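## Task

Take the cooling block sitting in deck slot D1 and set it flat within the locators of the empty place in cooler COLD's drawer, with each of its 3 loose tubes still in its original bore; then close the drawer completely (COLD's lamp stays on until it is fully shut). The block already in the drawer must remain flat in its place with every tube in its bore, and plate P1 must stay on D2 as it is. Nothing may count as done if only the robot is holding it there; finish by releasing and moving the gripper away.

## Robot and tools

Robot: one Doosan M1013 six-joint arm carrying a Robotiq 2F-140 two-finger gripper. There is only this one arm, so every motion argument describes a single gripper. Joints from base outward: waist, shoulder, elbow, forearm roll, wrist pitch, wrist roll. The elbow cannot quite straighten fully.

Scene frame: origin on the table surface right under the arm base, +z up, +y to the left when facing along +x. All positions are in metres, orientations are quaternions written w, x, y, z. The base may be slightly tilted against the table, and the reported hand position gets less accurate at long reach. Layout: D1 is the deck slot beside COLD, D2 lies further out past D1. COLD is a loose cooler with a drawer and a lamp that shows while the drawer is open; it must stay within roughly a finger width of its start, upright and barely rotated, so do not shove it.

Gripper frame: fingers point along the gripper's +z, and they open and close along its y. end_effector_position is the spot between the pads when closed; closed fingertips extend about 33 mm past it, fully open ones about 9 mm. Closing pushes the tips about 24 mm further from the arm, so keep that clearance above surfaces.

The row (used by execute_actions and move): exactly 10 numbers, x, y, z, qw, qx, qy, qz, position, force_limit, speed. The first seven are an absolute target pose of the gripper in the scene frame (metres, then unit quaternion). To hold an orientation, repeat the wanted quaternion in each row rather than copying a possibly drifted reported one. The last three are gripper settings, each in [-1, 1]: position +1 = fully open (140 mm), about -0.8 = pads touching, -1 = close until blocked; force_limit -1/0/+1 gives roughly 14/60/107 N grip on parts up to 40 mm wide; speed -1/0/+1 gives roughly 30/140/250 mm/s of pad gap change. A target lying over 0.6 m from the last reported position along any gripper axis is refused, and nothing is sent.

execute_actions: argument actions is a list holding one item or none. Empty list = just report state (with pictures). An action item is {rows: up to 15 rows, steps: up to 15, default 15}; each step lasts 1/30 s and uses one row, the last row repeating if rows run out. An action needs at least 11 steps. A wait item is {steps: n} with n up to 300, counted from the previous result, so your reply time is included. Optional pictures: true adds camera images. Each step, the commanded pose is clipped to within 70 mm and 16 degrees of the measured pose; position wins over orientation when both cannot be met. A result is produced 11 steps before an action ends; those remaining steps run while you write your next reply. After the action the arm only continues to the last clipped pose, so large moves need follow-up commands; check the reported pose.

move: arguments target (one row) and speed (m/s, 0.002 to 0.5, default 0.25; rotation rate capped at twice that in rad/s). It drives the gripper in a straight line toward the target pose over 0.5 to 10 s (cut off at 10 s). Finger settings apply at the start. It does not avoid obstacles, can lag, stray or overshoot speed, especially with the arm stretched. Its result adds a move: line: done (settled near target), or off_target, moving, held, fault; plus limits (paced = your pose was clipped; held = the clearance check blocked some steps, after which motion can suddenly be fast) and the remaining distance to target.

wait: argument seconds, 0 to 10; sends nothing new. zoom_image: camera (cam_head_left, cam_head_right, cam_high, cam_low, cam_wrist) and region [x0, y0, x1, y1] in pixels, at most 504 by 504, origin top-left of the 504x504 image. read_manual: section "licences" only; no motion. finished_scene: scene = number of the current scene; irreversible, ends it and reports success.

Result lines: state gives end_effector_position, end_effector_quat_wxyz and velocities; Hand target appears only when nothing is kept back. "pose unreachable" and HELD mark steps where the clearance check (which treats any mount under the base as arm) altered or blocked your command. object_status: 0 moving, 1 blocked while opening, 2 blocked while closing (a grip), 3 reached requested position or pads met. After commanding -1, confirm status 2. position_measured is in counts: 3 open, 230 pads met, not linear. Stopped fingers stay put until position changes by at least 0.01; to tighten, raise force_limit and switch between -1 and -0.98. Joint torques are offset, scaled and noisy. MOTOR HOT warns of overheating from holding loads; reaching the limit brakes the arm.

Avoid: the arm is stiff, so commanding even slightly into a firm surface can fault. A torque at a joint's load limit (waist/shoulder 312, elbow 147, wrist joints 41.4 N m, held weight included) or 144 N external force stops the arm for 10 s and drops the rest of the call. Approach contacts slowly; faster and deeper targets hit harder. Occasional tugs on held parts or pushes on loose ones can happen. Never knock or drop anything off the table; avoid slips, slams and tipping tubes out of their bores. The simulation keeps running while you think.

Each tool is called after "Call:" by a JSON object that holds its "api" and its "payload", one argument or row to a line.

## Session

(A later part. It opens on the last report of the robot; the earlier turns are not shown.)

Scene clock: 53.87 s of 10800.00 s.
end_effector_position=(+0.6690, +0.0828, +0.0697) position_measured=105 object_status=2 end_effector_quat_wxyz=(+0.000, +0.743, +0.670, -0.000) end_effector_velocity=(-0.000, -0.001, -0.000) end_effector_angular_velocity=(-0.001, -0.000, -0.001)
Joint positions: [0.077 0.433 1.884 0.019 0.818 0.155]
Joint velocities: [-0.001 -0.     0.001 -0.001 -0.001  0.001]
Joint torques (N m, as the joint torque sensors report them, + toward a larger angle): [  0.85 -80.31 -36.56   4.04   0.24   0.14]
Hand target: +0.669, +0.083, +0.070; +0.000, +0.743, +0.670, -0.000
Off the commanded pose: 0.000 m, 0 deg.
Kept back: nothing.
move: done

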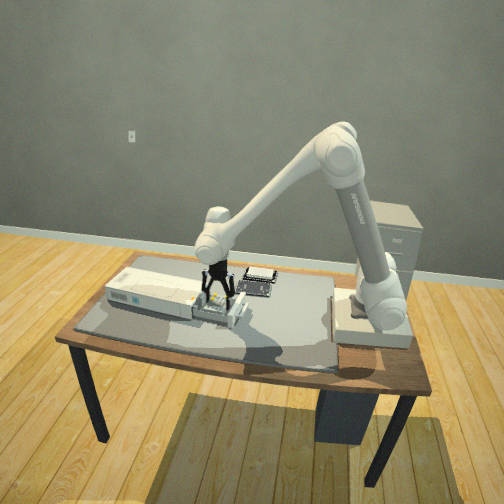

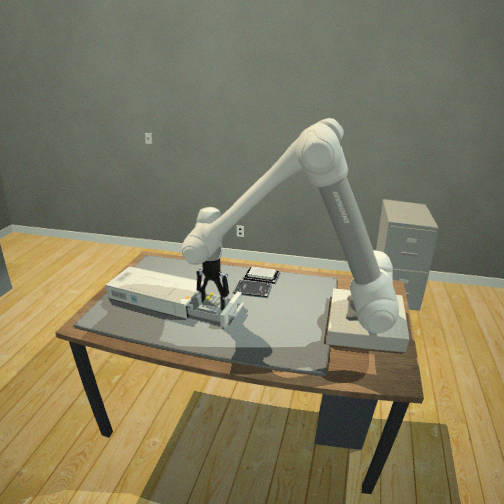

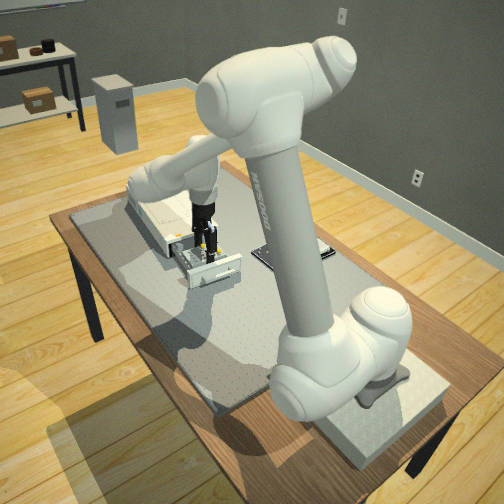

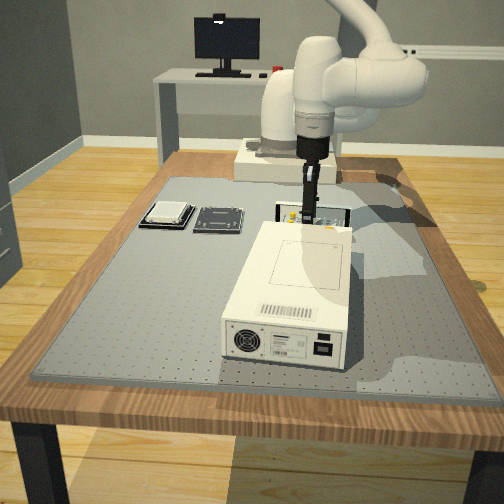

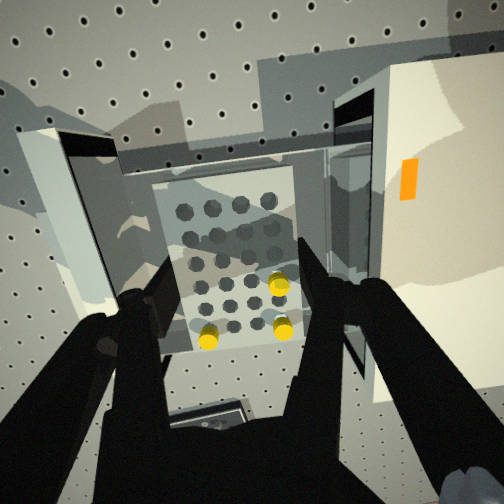

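Call:
{"api": "move", "payload": {
  "target": [0.6690, 0.0828, 0.0686, 0, 0.7426, 0.6698, 0, -1, 0.5, -0.5],
  "speed": 0.004
}}

Scene clock: 54.83 s of 10800.00 s.
end_effector_position=(+0.6690, +0.0828, +0.0686) position_measured=105 object_status=2 end_effector_quat_wxyz=(+0.000, +0.743, +0.670, +0.000) end_effector_velocity=(+0.000, -0.000, -0.000) end_effector_angular_velocity=(-0.000, -0.000, -0.000)
Joint positions: [0.077 0.434 1.884 0.019 0.816 0.155]
Joint velocities: [-0.  0. -0. -0. -0.  0.]
Joint torques (N m, as the joint torque sensors report them, + toward a larger angle): [  0.64 -79.05 -34.22   3.92   0.65  -0.06]
Hand target: +0.669, +0.083, +0.069; +0.000, +0.743, +0.670, -0.000
Off the commanded pose: 0.000 m, 0 deg.
Kept back: nothing.
move: done

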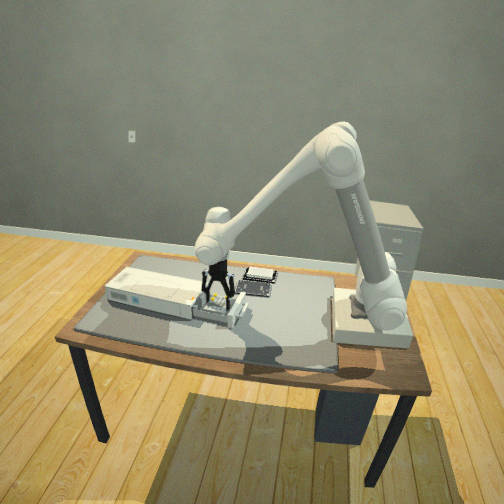

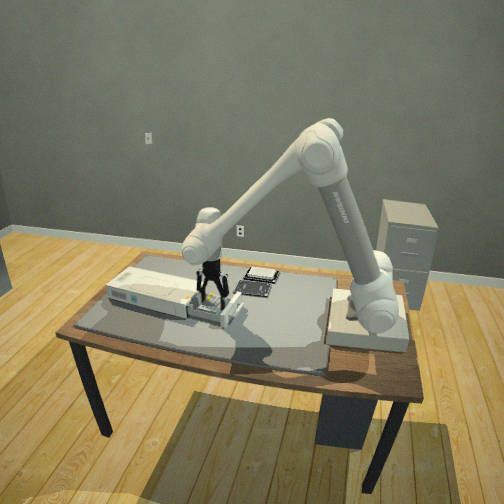

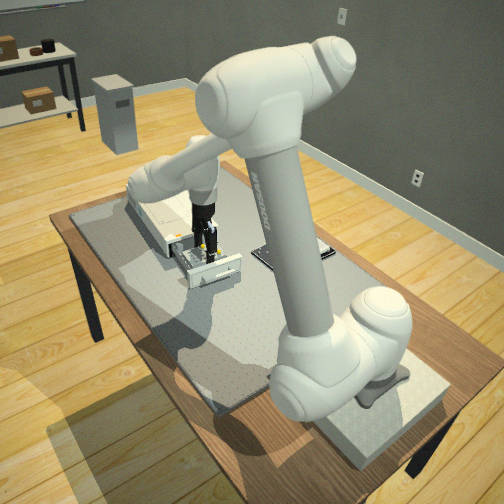

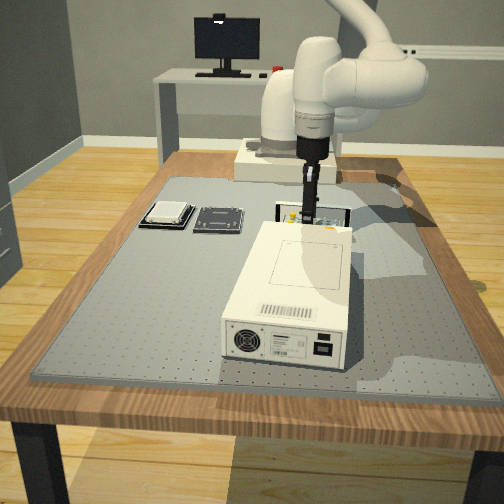

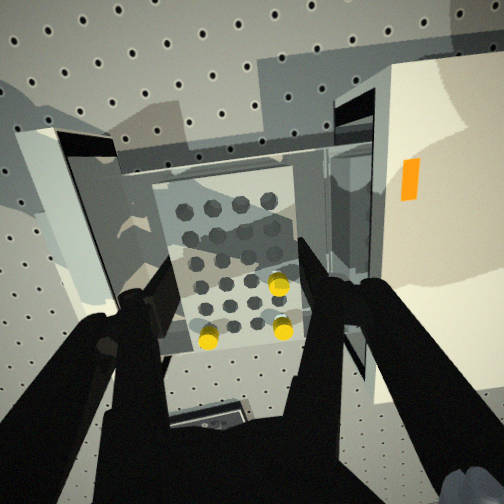

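Call:
{"api": "move", "payload": {
  "target": [0.6690, 0.0828, 0.0676, 0, 0.7426, 0.6698, 0, -1, 0.5, -0.5],
  "speed": 0.004
}}

Scene clock: 55.83 s of 10800.00 s.
end_effector_position=(+0.6691, +0.0828, +0.0678) position_measured=105 object_status=2 end_effector_quat_wxyz=(+0.000, +0.743, +0.670, +0.000) end_effector_velocity=(+0.001, +0.001, -0.002) end_effector_angular_velocity=(-0.000, -0.003, +0.002)
Joint positions: [0.077 0.435 1.885 0.019 0.815 0.155]
Joint velocities: [ 0.002  0.002  0.001 -0.    -0.005  0.001]
Joint torques (N m, as the joint torque sensors report them, + toward a larger angle): [  3.84 -39.87 -12.93   4.56  -2.86   0.3 ]
Hand target: +0.669, +0.083, +0.068; +0.000, +0.743, +0.670, -0.000
Off the commanded pose: 0.000 m, 0 deg.
Kept back: nothing.
move: done

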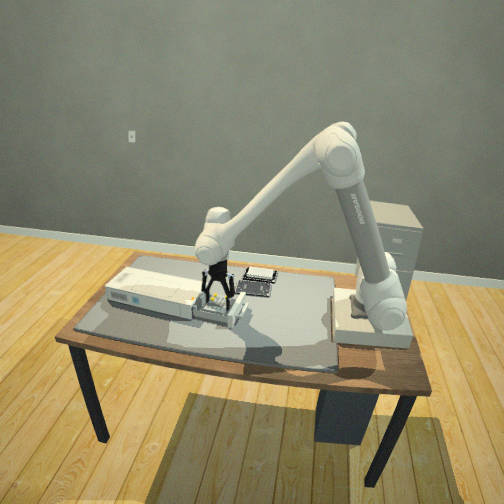

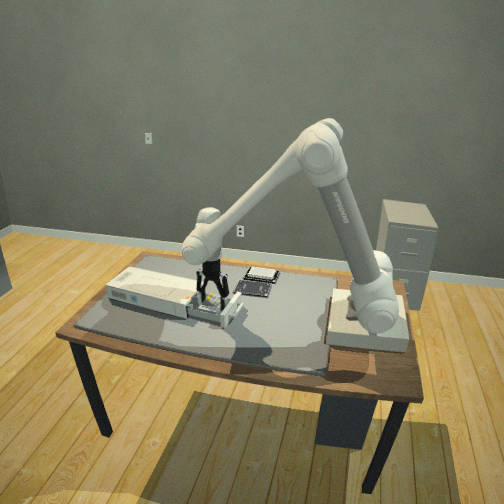

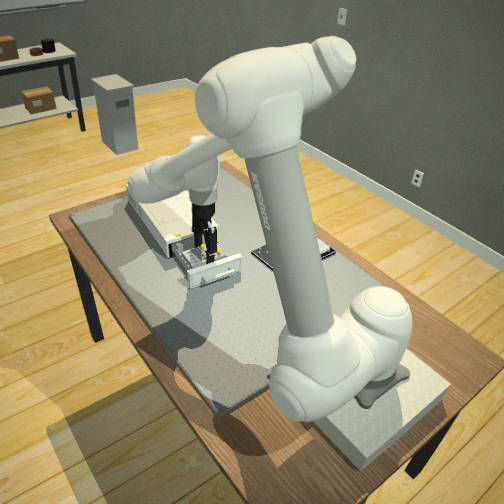

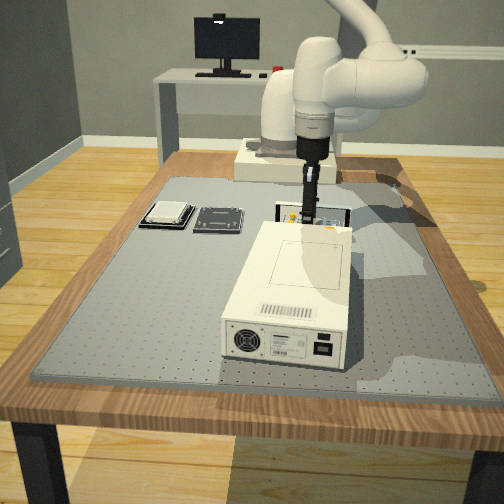

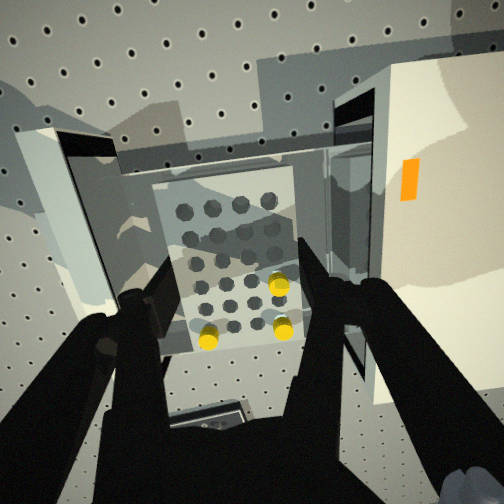

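Firm floor contact (mostly vertical). Release now.

Call:
{"api": "move", "payload": {
  "target": [0.6690, 0.0828, 0.0690, 0, 0.7426, 0.6698, 0, 0.36, 0, -0.3],
  "speed": 0.004
}}

Call:
{"api": "move", "payload": {
  "target": [0.6690, 0.0828, 0.135, 0, 0.7426, 0.6698, 0, 0.36, 0, -0.3],
  "speed": 0.15
}}

Call:
{"api": "zoom_image", "payload": {
  "camera": "cam_wrist",
  "region": [130, 130, 350, 330]
}}

Scene clock: 56.97 s of 10800.00 s.
end_effector_position=(+0.6690, +0.0828, +0.0690) position_measured=84 object_status=3 end_effector_quat_wxyz=(-0.000, +0.743, +0.670, -0.000) end_effector_velocity=(+0.001, +0.001, +0.001) end_effector_angular_velocity=(+0.000, -0.001, +0.001)
Joint positions: [0.077 0.434 1.884 0.019 0.817 0.155]
Joint velocities: [ 0.001 -0.    -0.001  0.     0.001 -0.001]
Joint torques (N m, as the joint torque sensors report them, + toward a larger angle): [  0.7  -73.83 -32.48   4.35   0.4    0.17]
Hand target: +0.669, +0.083, +0.069; -0.000, +0.743, +0.670, +0.000
Off the commanded pose: 0.000 m, 0 deg.
Kept back: nothing.
move: done

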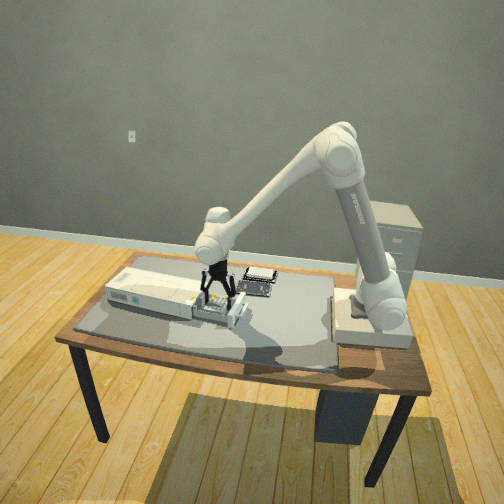

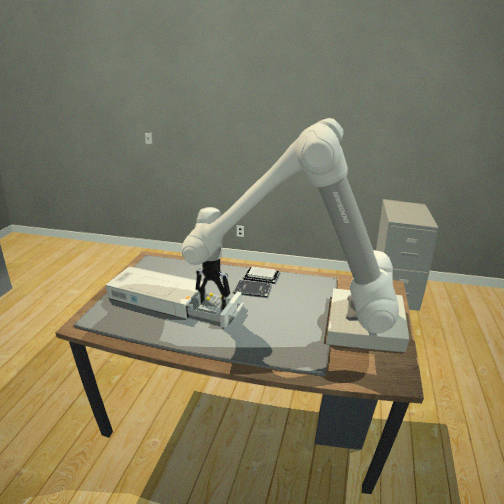

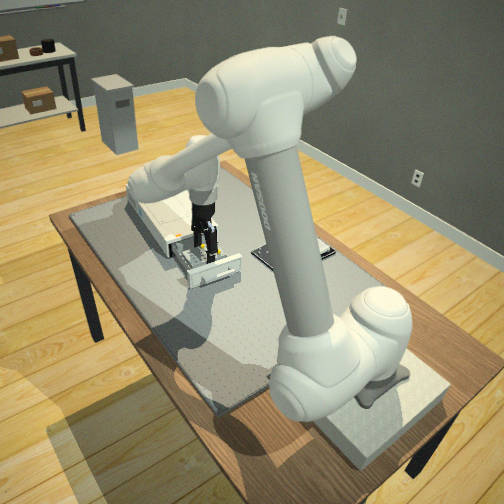

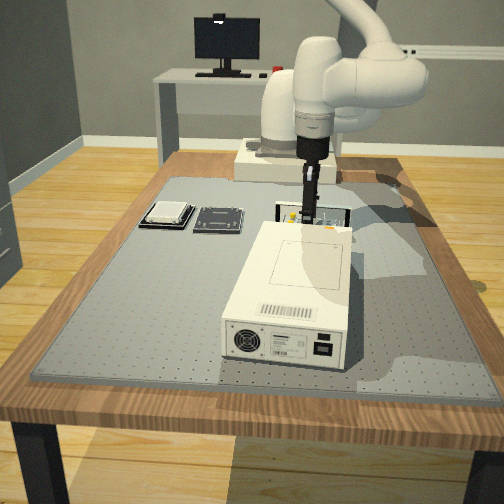

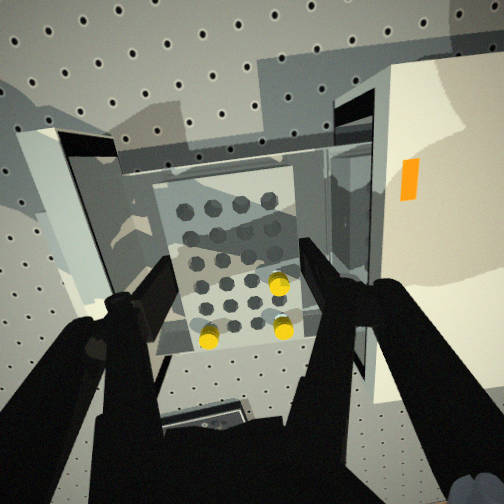

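Scene clock: 57.87 s of 10800.00 s.
end_effector_position=(+0.6690, +0.0828, +0.1348) position_measured=84 object_status=3 end_effector_quat_wxyz=(-0.000, +0.743, +0.670, -0.000) end_effector_velocity=(+0.001, -0.000, +0.002) end_effector_angular_velocity=(+0.000, -0.001, +0.000)
Joint positions: [0.076 0.363 1.842 0.017 0.93  0.156]
Joint velocities: [-0.    -0.002 -0.002  0.     0.003 -0.001]
Joint torques (N m, as the joint torque sensors report them, + toward a larger angle): [  0.59 -70.42 -36.63   4.39   0.44  -0.21]
Hand target: +0.669, +0.083, +0.135; -0.000, +0.743, +0.670, +0.000
Off the commanded pose: 0.000 m, 0 deg.
Kept back: nothing.
move: done

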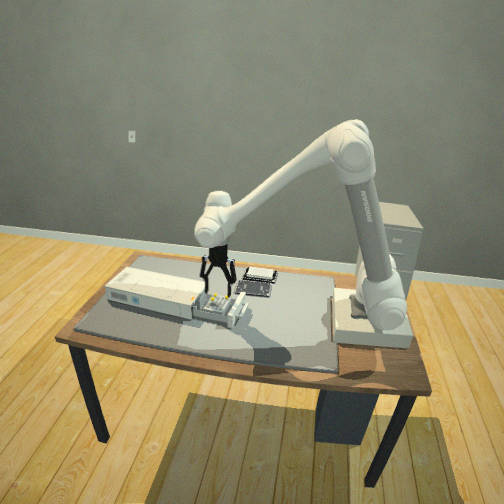

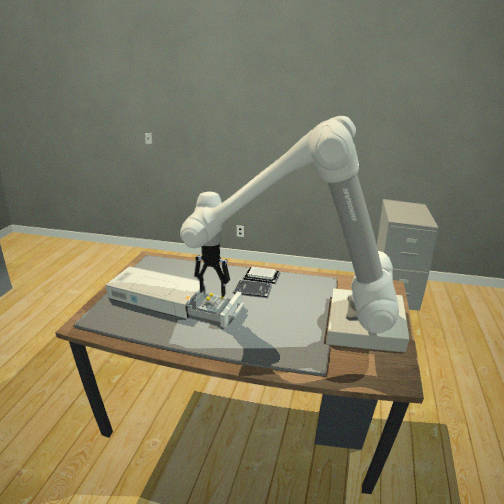

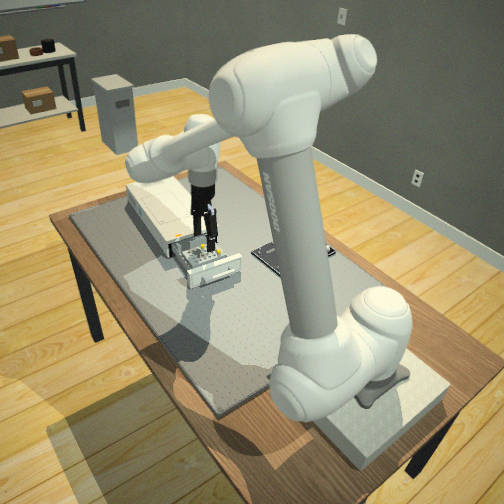

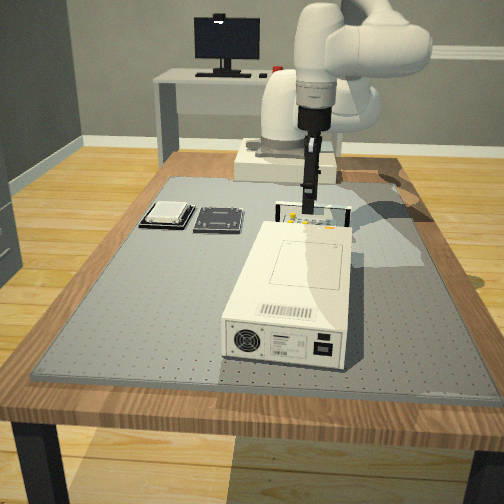

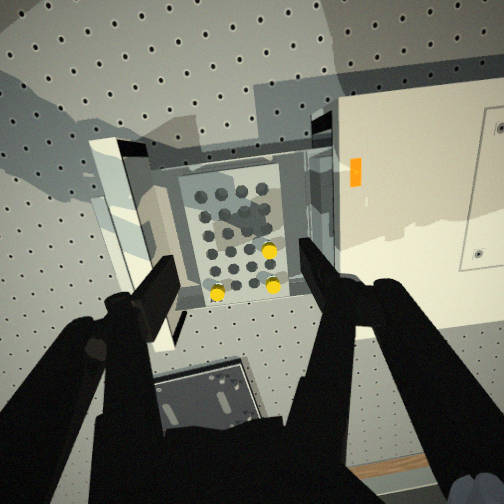

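Region (130, 130, 350, 330) of cam_wrist's 504x504 image, scaled by 2.291, with more detail than that image has; it fills the top 458 rows of this view, and the rest is white.

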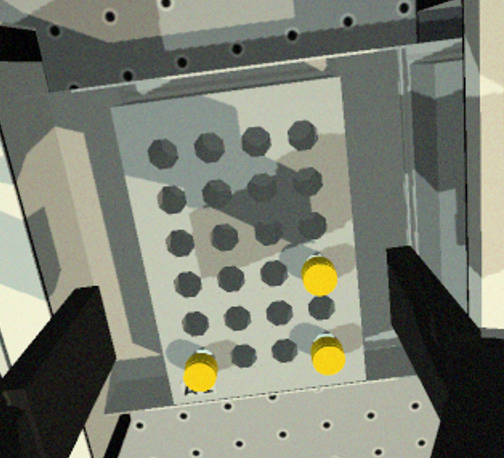

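Call:
{"api": "move", "payload": {
  "target": [0.526, 0.0972, 0.13, 0, 0.7426, 0.6698, 0, -0.82, 0, 0.5],
  "speed": 0.3
}}

Scene clock: 59.50 s of 10800.00 s.
end_effector_position=(+0.5261, +0.0970, +0.1299) position_measured=232 object_status=3 end_effector_quat_wxyz=(-0.000, +0.743, +0.670, -0.000) end_effector_velocity=(-0.001, +0.000, +0.000) end_effector_angular_velocity=(-0.000, -0.001, +0.001)
Joint positions: [0.12  0.177 2.111 0.018 0.847 0.199]
Joint velocities: [ 0.001 -0.002  0.002 -0.    -0.     0.   ]
Joint torques (N m, as the joint torque sensors report them, + toward a larger angle): [  2.19 -50.39 -32.54   4.29   0.27  -0.63]
Hand target: +0.526, +0.097, +0.130; +0.000, +0.743, +0.670, -0.000
Off the commanded pose: 0.000 m, 0 deg.
Kept back: nothing.
move: done

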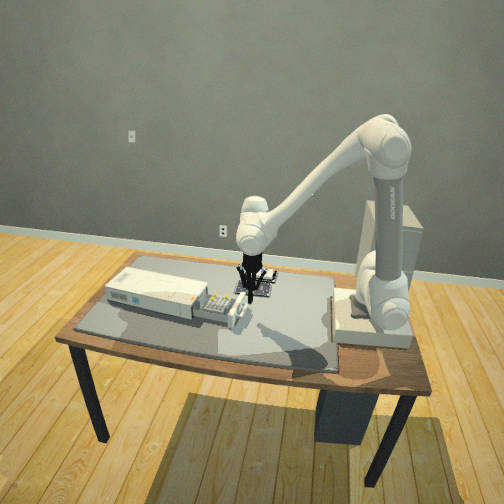

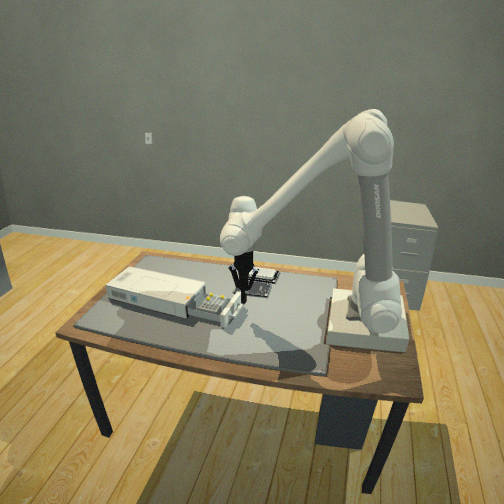

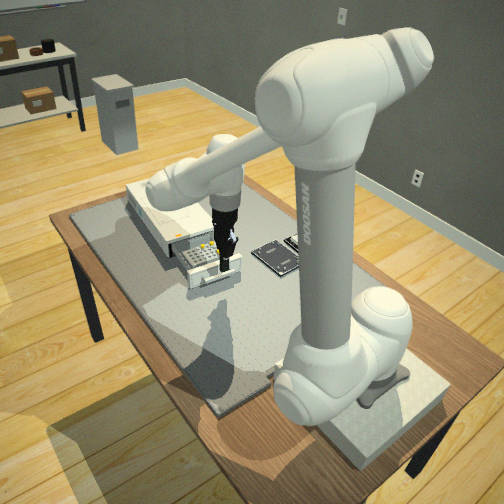

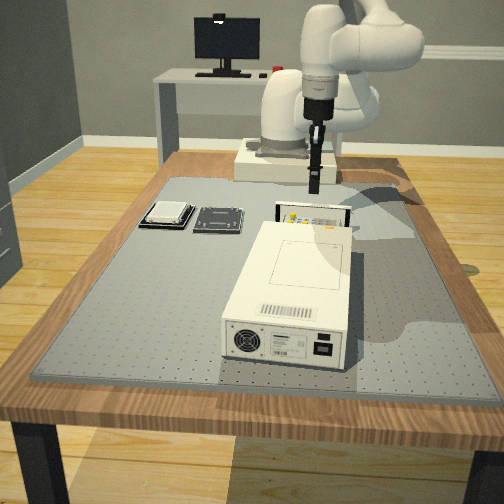

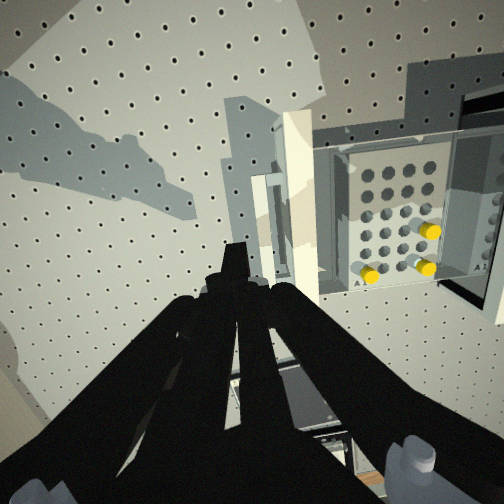

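Call:
{"api": "zoom_image", "payload": {
  "camera": "cam_wrist",
  "region": [220, 110, 504, 310]
}}

Region (220, 110, 504, 310) of cam_wrist's 504x504 image, scaled by 1.775, with more detail than that image has; it fills the top 355 rows of this view, and the rest is white.

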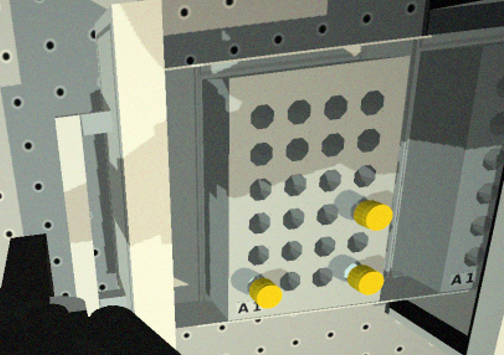

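Call:
{"api": "move", "payload": {
  "target": [0.5285, 0.0969, 0.073, 0, 0.7426, 0.6698, 0, -0.82, 0, 0.5],
  "speed": 0.15
}}

Call:
{"api": "move", "payload": {
  "target": [0.5405, 0.0957, 0.073, 0, 0.7426, 0.6698, 0, -0.82, 0, 0.5],
  "speed": 0.025
}}

Call:
{"api": "move", "payload": {
  "target": [0.678, 0.0815, 0.073, 0, 0.7426, 0.6698, 0, -0.82, 0, 0.5],
  "speed": 0.09
}}

Scene clock: 61.37 s of 10800.00 s.
end_effector_position=(+0.5285, +0.0969, +0.0731) position_measured=232 object_status=3 end_effector_quat_wxyz=(+0.000, +0.743, +0.670, +0.000) end_effector_velocity=(+0.000, +0.000, -0.002) end_effector_angular_velocity=(+0.000, +0.000, +0.000)
Joint positions: [0.121 0.257 2.147 0.02  0.731 0.196]
Joint velocities: [ 0.     0.003  0.001  0.001 -0.003 -0.   ]
Joint torques (N m, as the joint torque sensors report them, + toward a larger angle): [  4.29 -57.21 -29.98   3.8    0.34  -0.03]
Hand target: +0.529, +0.097, +0.073; +0.000, +0.743, +0.670, -0.000
Off the commanded pose: 0.000 m, 0 deg.
Kept back: nothing.
move: done

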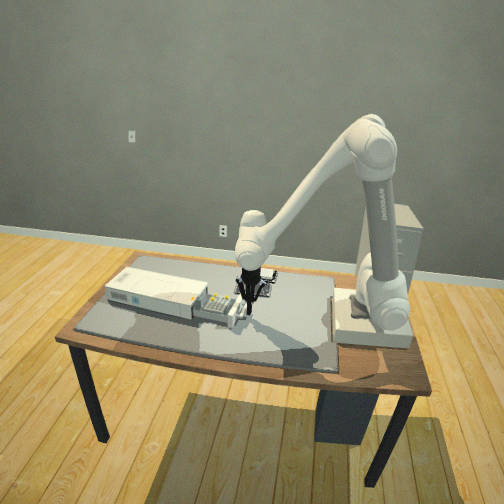

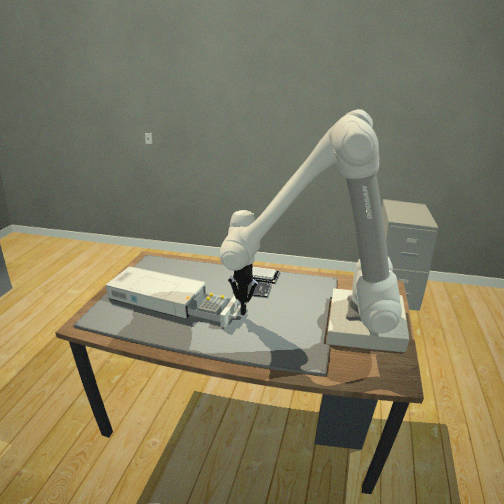

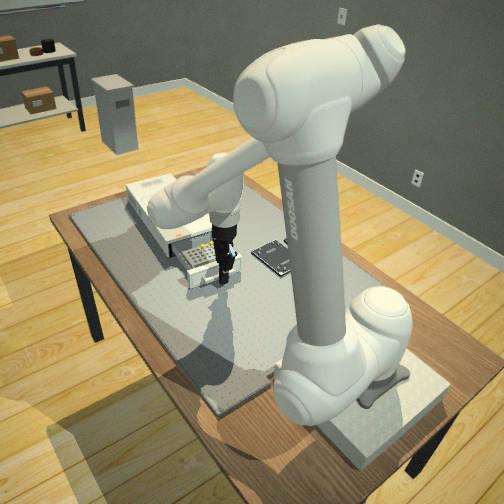

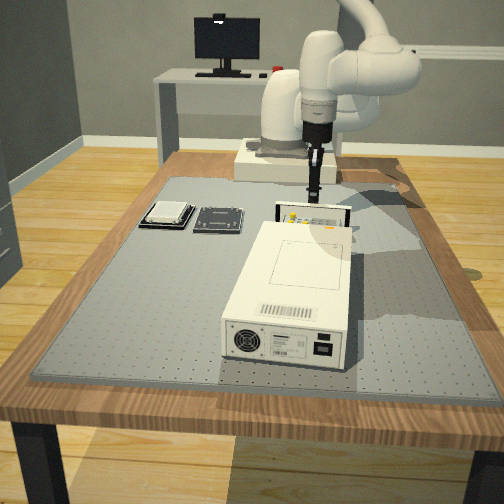

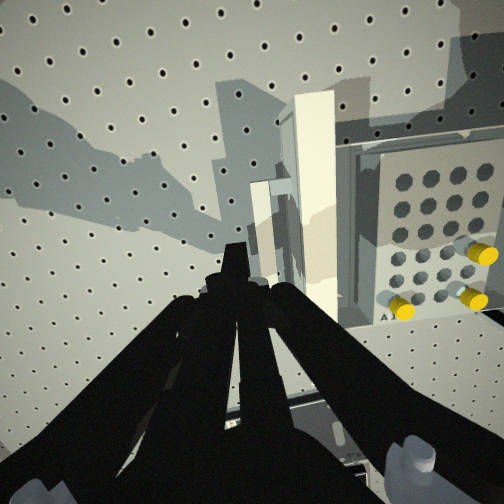

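Scene clock: 62.13 s of 10800.00 s.
end_effector_position=(+0.5404, +0.0957, +0.0730) position_measured=232 object_status=3 end_effector_quat_wxyz=(-0.000, +0.743, +0.670, +0.000) end_effector_velocity=(+0.002, +0.000, +0.000) end_effector_angular_velocity=(+0.001, -0.001, -0.000)
Joint positions: [0.116 0.272 2.126 0.02  0.737 0.192]
Joint velocities: [-0.     0.002 -0.003  0.001  0.001 -0.   ]
Joint torques (N m, as the joint torque sensors report them, + toward a larger angle): [  0.32 -53.03 -29.88   4.08  -0.33   0.03]
Hand target: +0.541, +0.096, +0.073; -0.000, +0.743, +0.670, +0.000
Off the commanded pose: 0.000 m, 0 deg.
Kept back: nothing.
move: done

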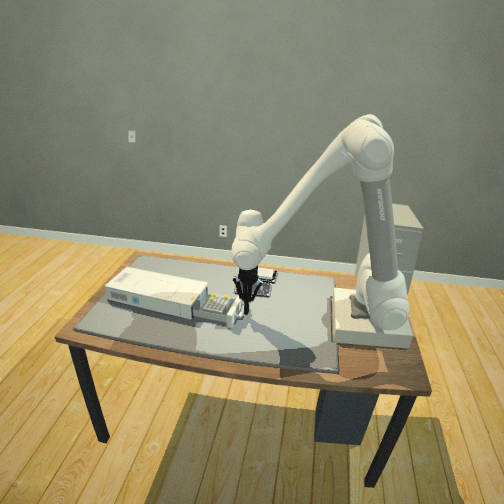

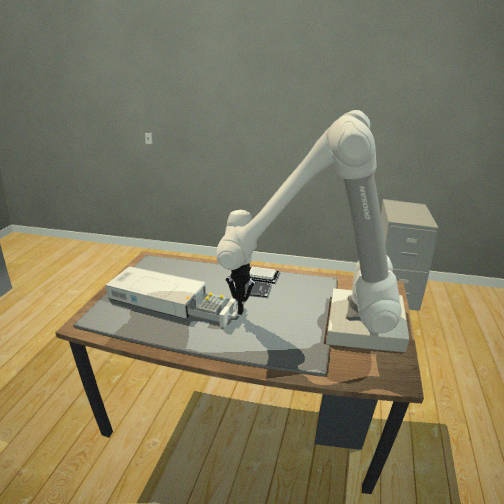

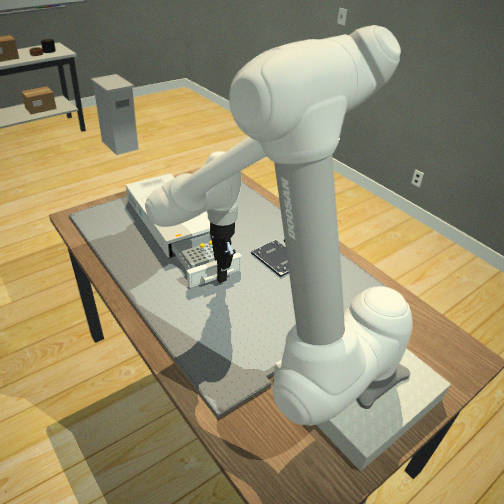

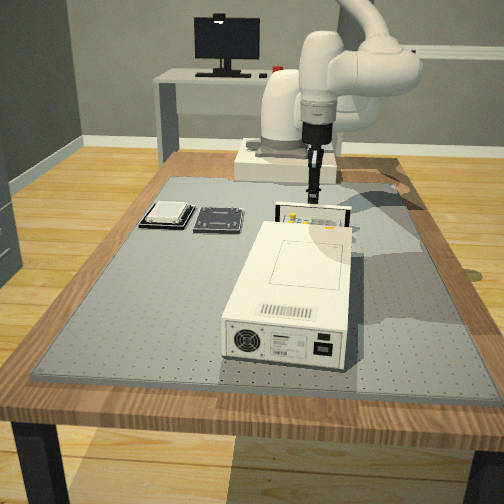

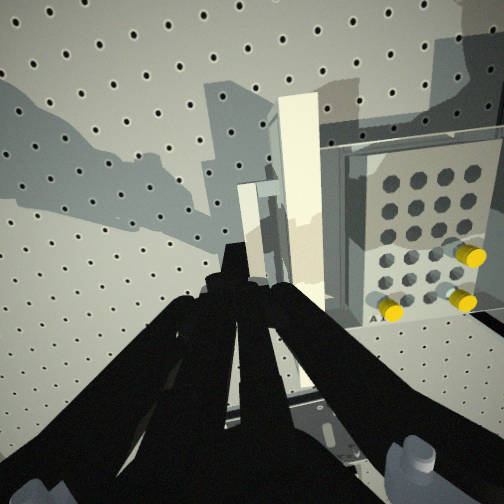

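Scene clock: 64.10 s of 10800.00 s.
end_effector_position=(+0.6779, +0.0817, +0.0731) position_measured=232 object_status=3 end_effector_quat_wxyz=(-0.000, +0.743, +0.670, +0.000) end_effector_velocity=(+0.001, -0.000, -0.000) end_effector_angular_velocity=(+0.000, +0.001, -0.000)
Joint positions: [0.075 0.44  1.864 0.019 0.831 0.153]
Joint velocities: [-0.     0.001 -0.002  0.     0.001 -0.   ]
Joint torques (N m, as the joint torque sensors report them, + toward a larger angle): [  1.26 -72.24 -33.77   4.14  -0.78   0.08]
Hand target: +0.678, +0.082, +0.073; -0.000, +0.743, +0.670, +0.000
Off the commanded pose: 0.000 m, 0 deg.
Kept back: nothing.
move: done

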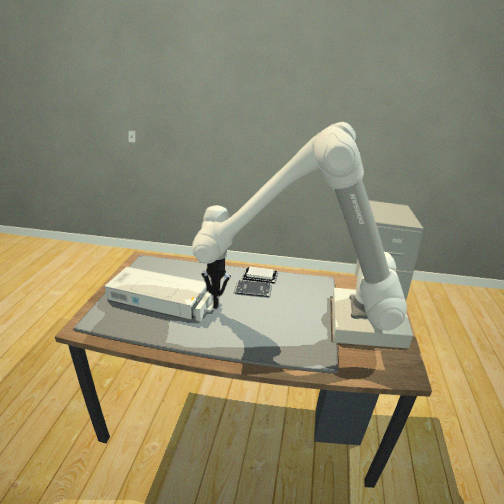

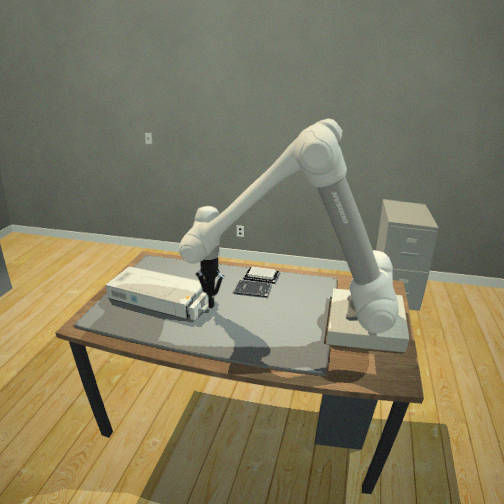

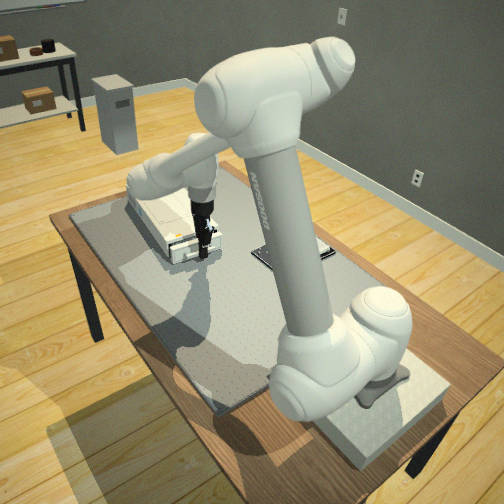

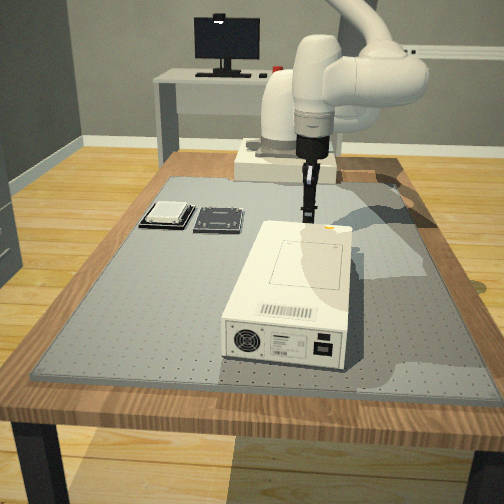

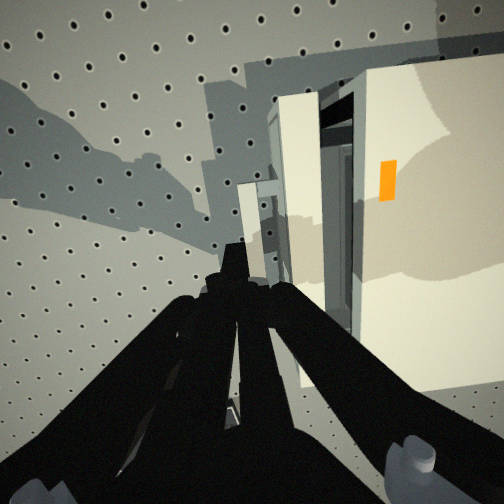

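Call:
{"api": "move", "payload": {
  "target": [0.6945, 0.0798, 0.073, 0, 0.7426, 0.6698, 0, -0.82, 0, 0.5],
  "speed": 0.025
}}

Scene clock: 67.33 s of 10800.00 s.
end_effector_position=(+0.6944, +0.0798, +0.0730) position_measured=232 object_status=3 end_effector_quat_wxyz=(+0.000, +0.743, +0.670, +0.000) end_effector_velocity=(+0.001, +0.000, -0.000) end_effector_angular_velocity=(+0.000, +0.000, +0.000)
Joint positions: [0.071 0.46  1.831 0.019 0.844 0.149]
Joint velocities: [-0.     0.002 -0.003  0.001  0.001 -0.001]
Joint torques (N m, as the joint torque sensors report them, + toward a larger angle): [  0.74 -75.97 -33.25   4.1    0.21   0.17]
Hand target: +0.695, +0.080, +0.073; -0.000, +0.743, +0.670, +0.000
Off the commanded pose: 0.000 m, 0 deg.
Kept back: nothing.
move: done

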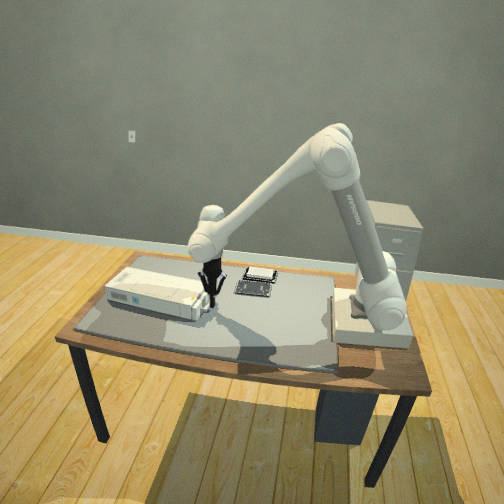

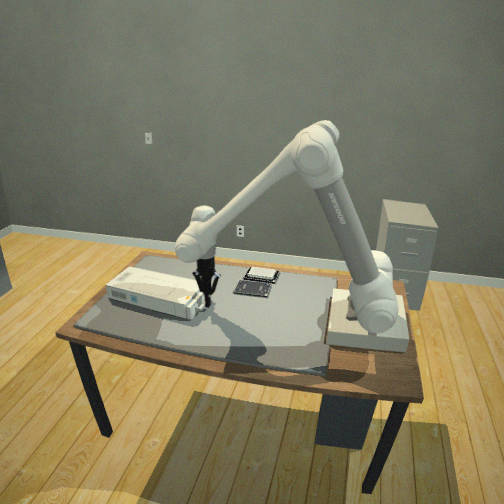

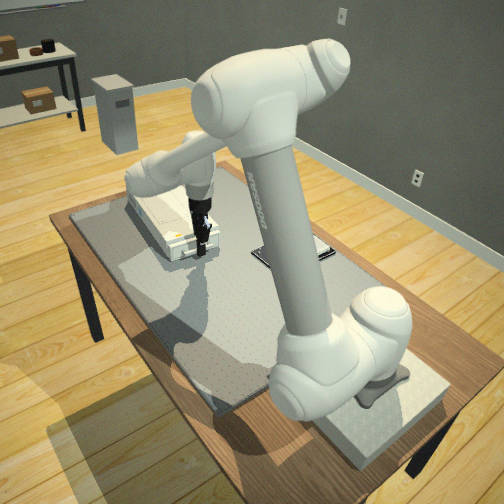

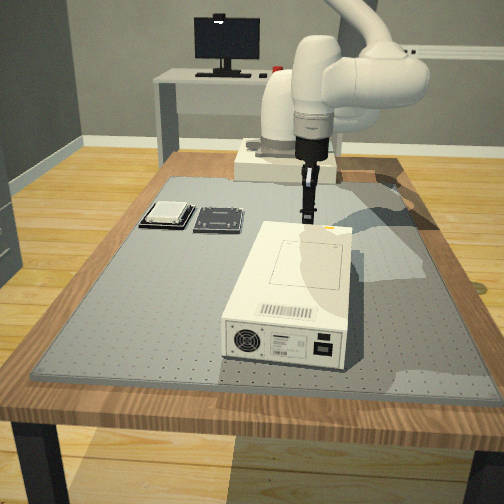

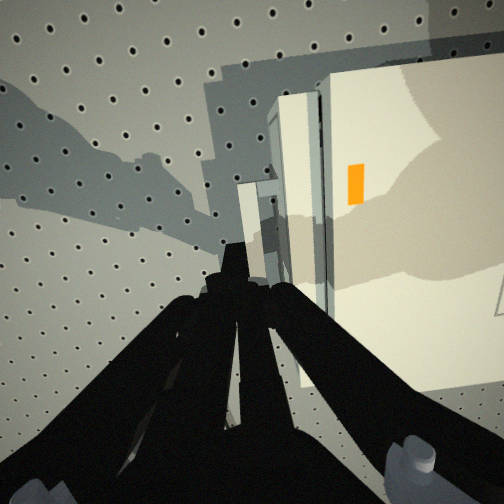

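Call:
{"api": "move", "payload": {
  "target": [0.6965, 0.0796, 0.073, 0, 0.7426, 0.6698, 0, -0.82, 0, 0.5],
  "speed": 0.008
}}

Scene clock: 68.27 s of 10800.00 s.
end_effector_position=(+0.6965, +0.0796, +0.0730) position_measured=232 object_status=3 end_effector_quat_wxyz=(+0.000, +0.743, +0.670, +0.000) end_effector_velocity=(+0.001, -0.001, +0.000) end_effector_angular_velocity=(-0.000, -0.000, -0.000)
Joint positions: [0.07  0.463 1.826 0.019 0.846 0.148]
Joint velocities: [-0.002  0.001 -0.001 -0.001  0.    -0.001]
Joint torques (N m, as the joint torque sensors report them, + toward a larger angle): [  1.21 -76.89 -31.41   4.41   0.12   0.01]
Hand target: +0.697, +0.080, +0.073; -0.000, +0.743, +0.670, +0.000
Off the commanded pose: 0.000 m, 0 deg.
Kept back: nothing.
move: done

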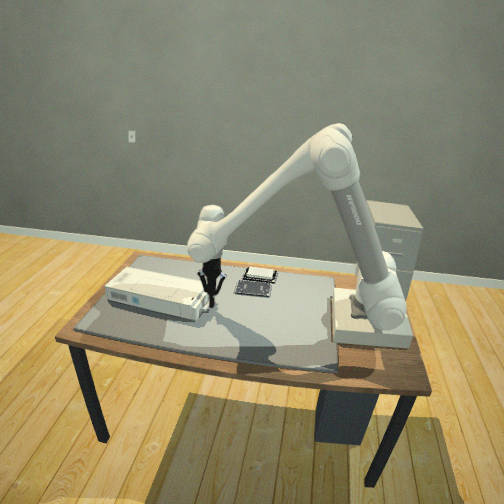

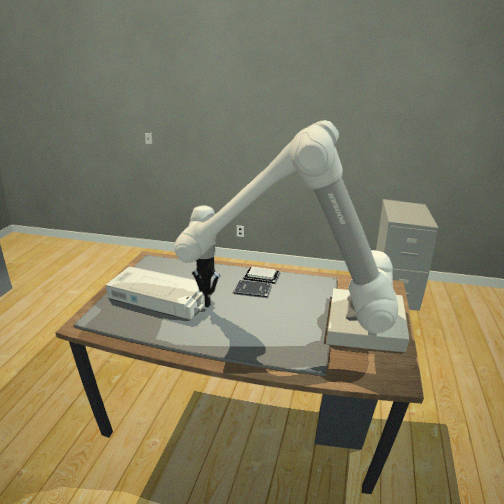

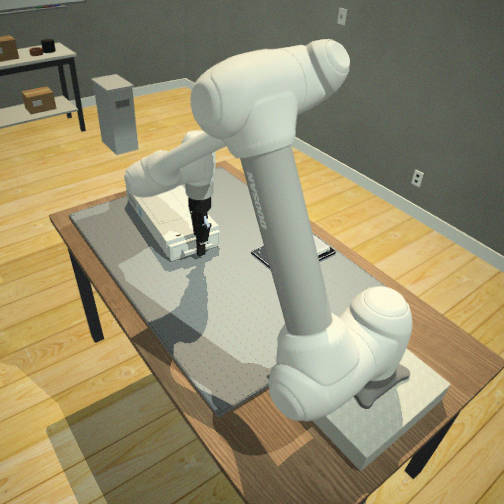

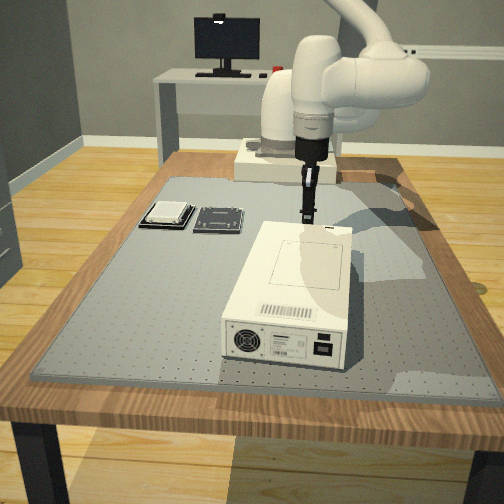

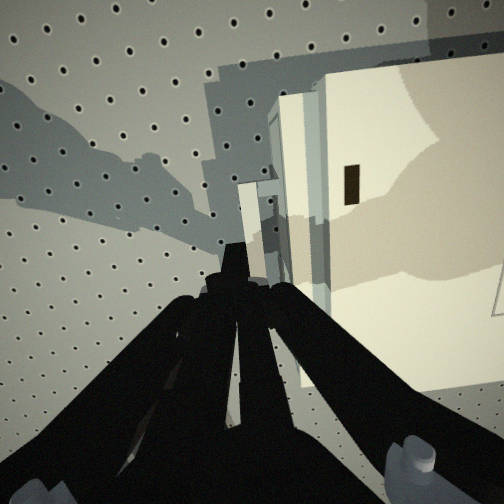

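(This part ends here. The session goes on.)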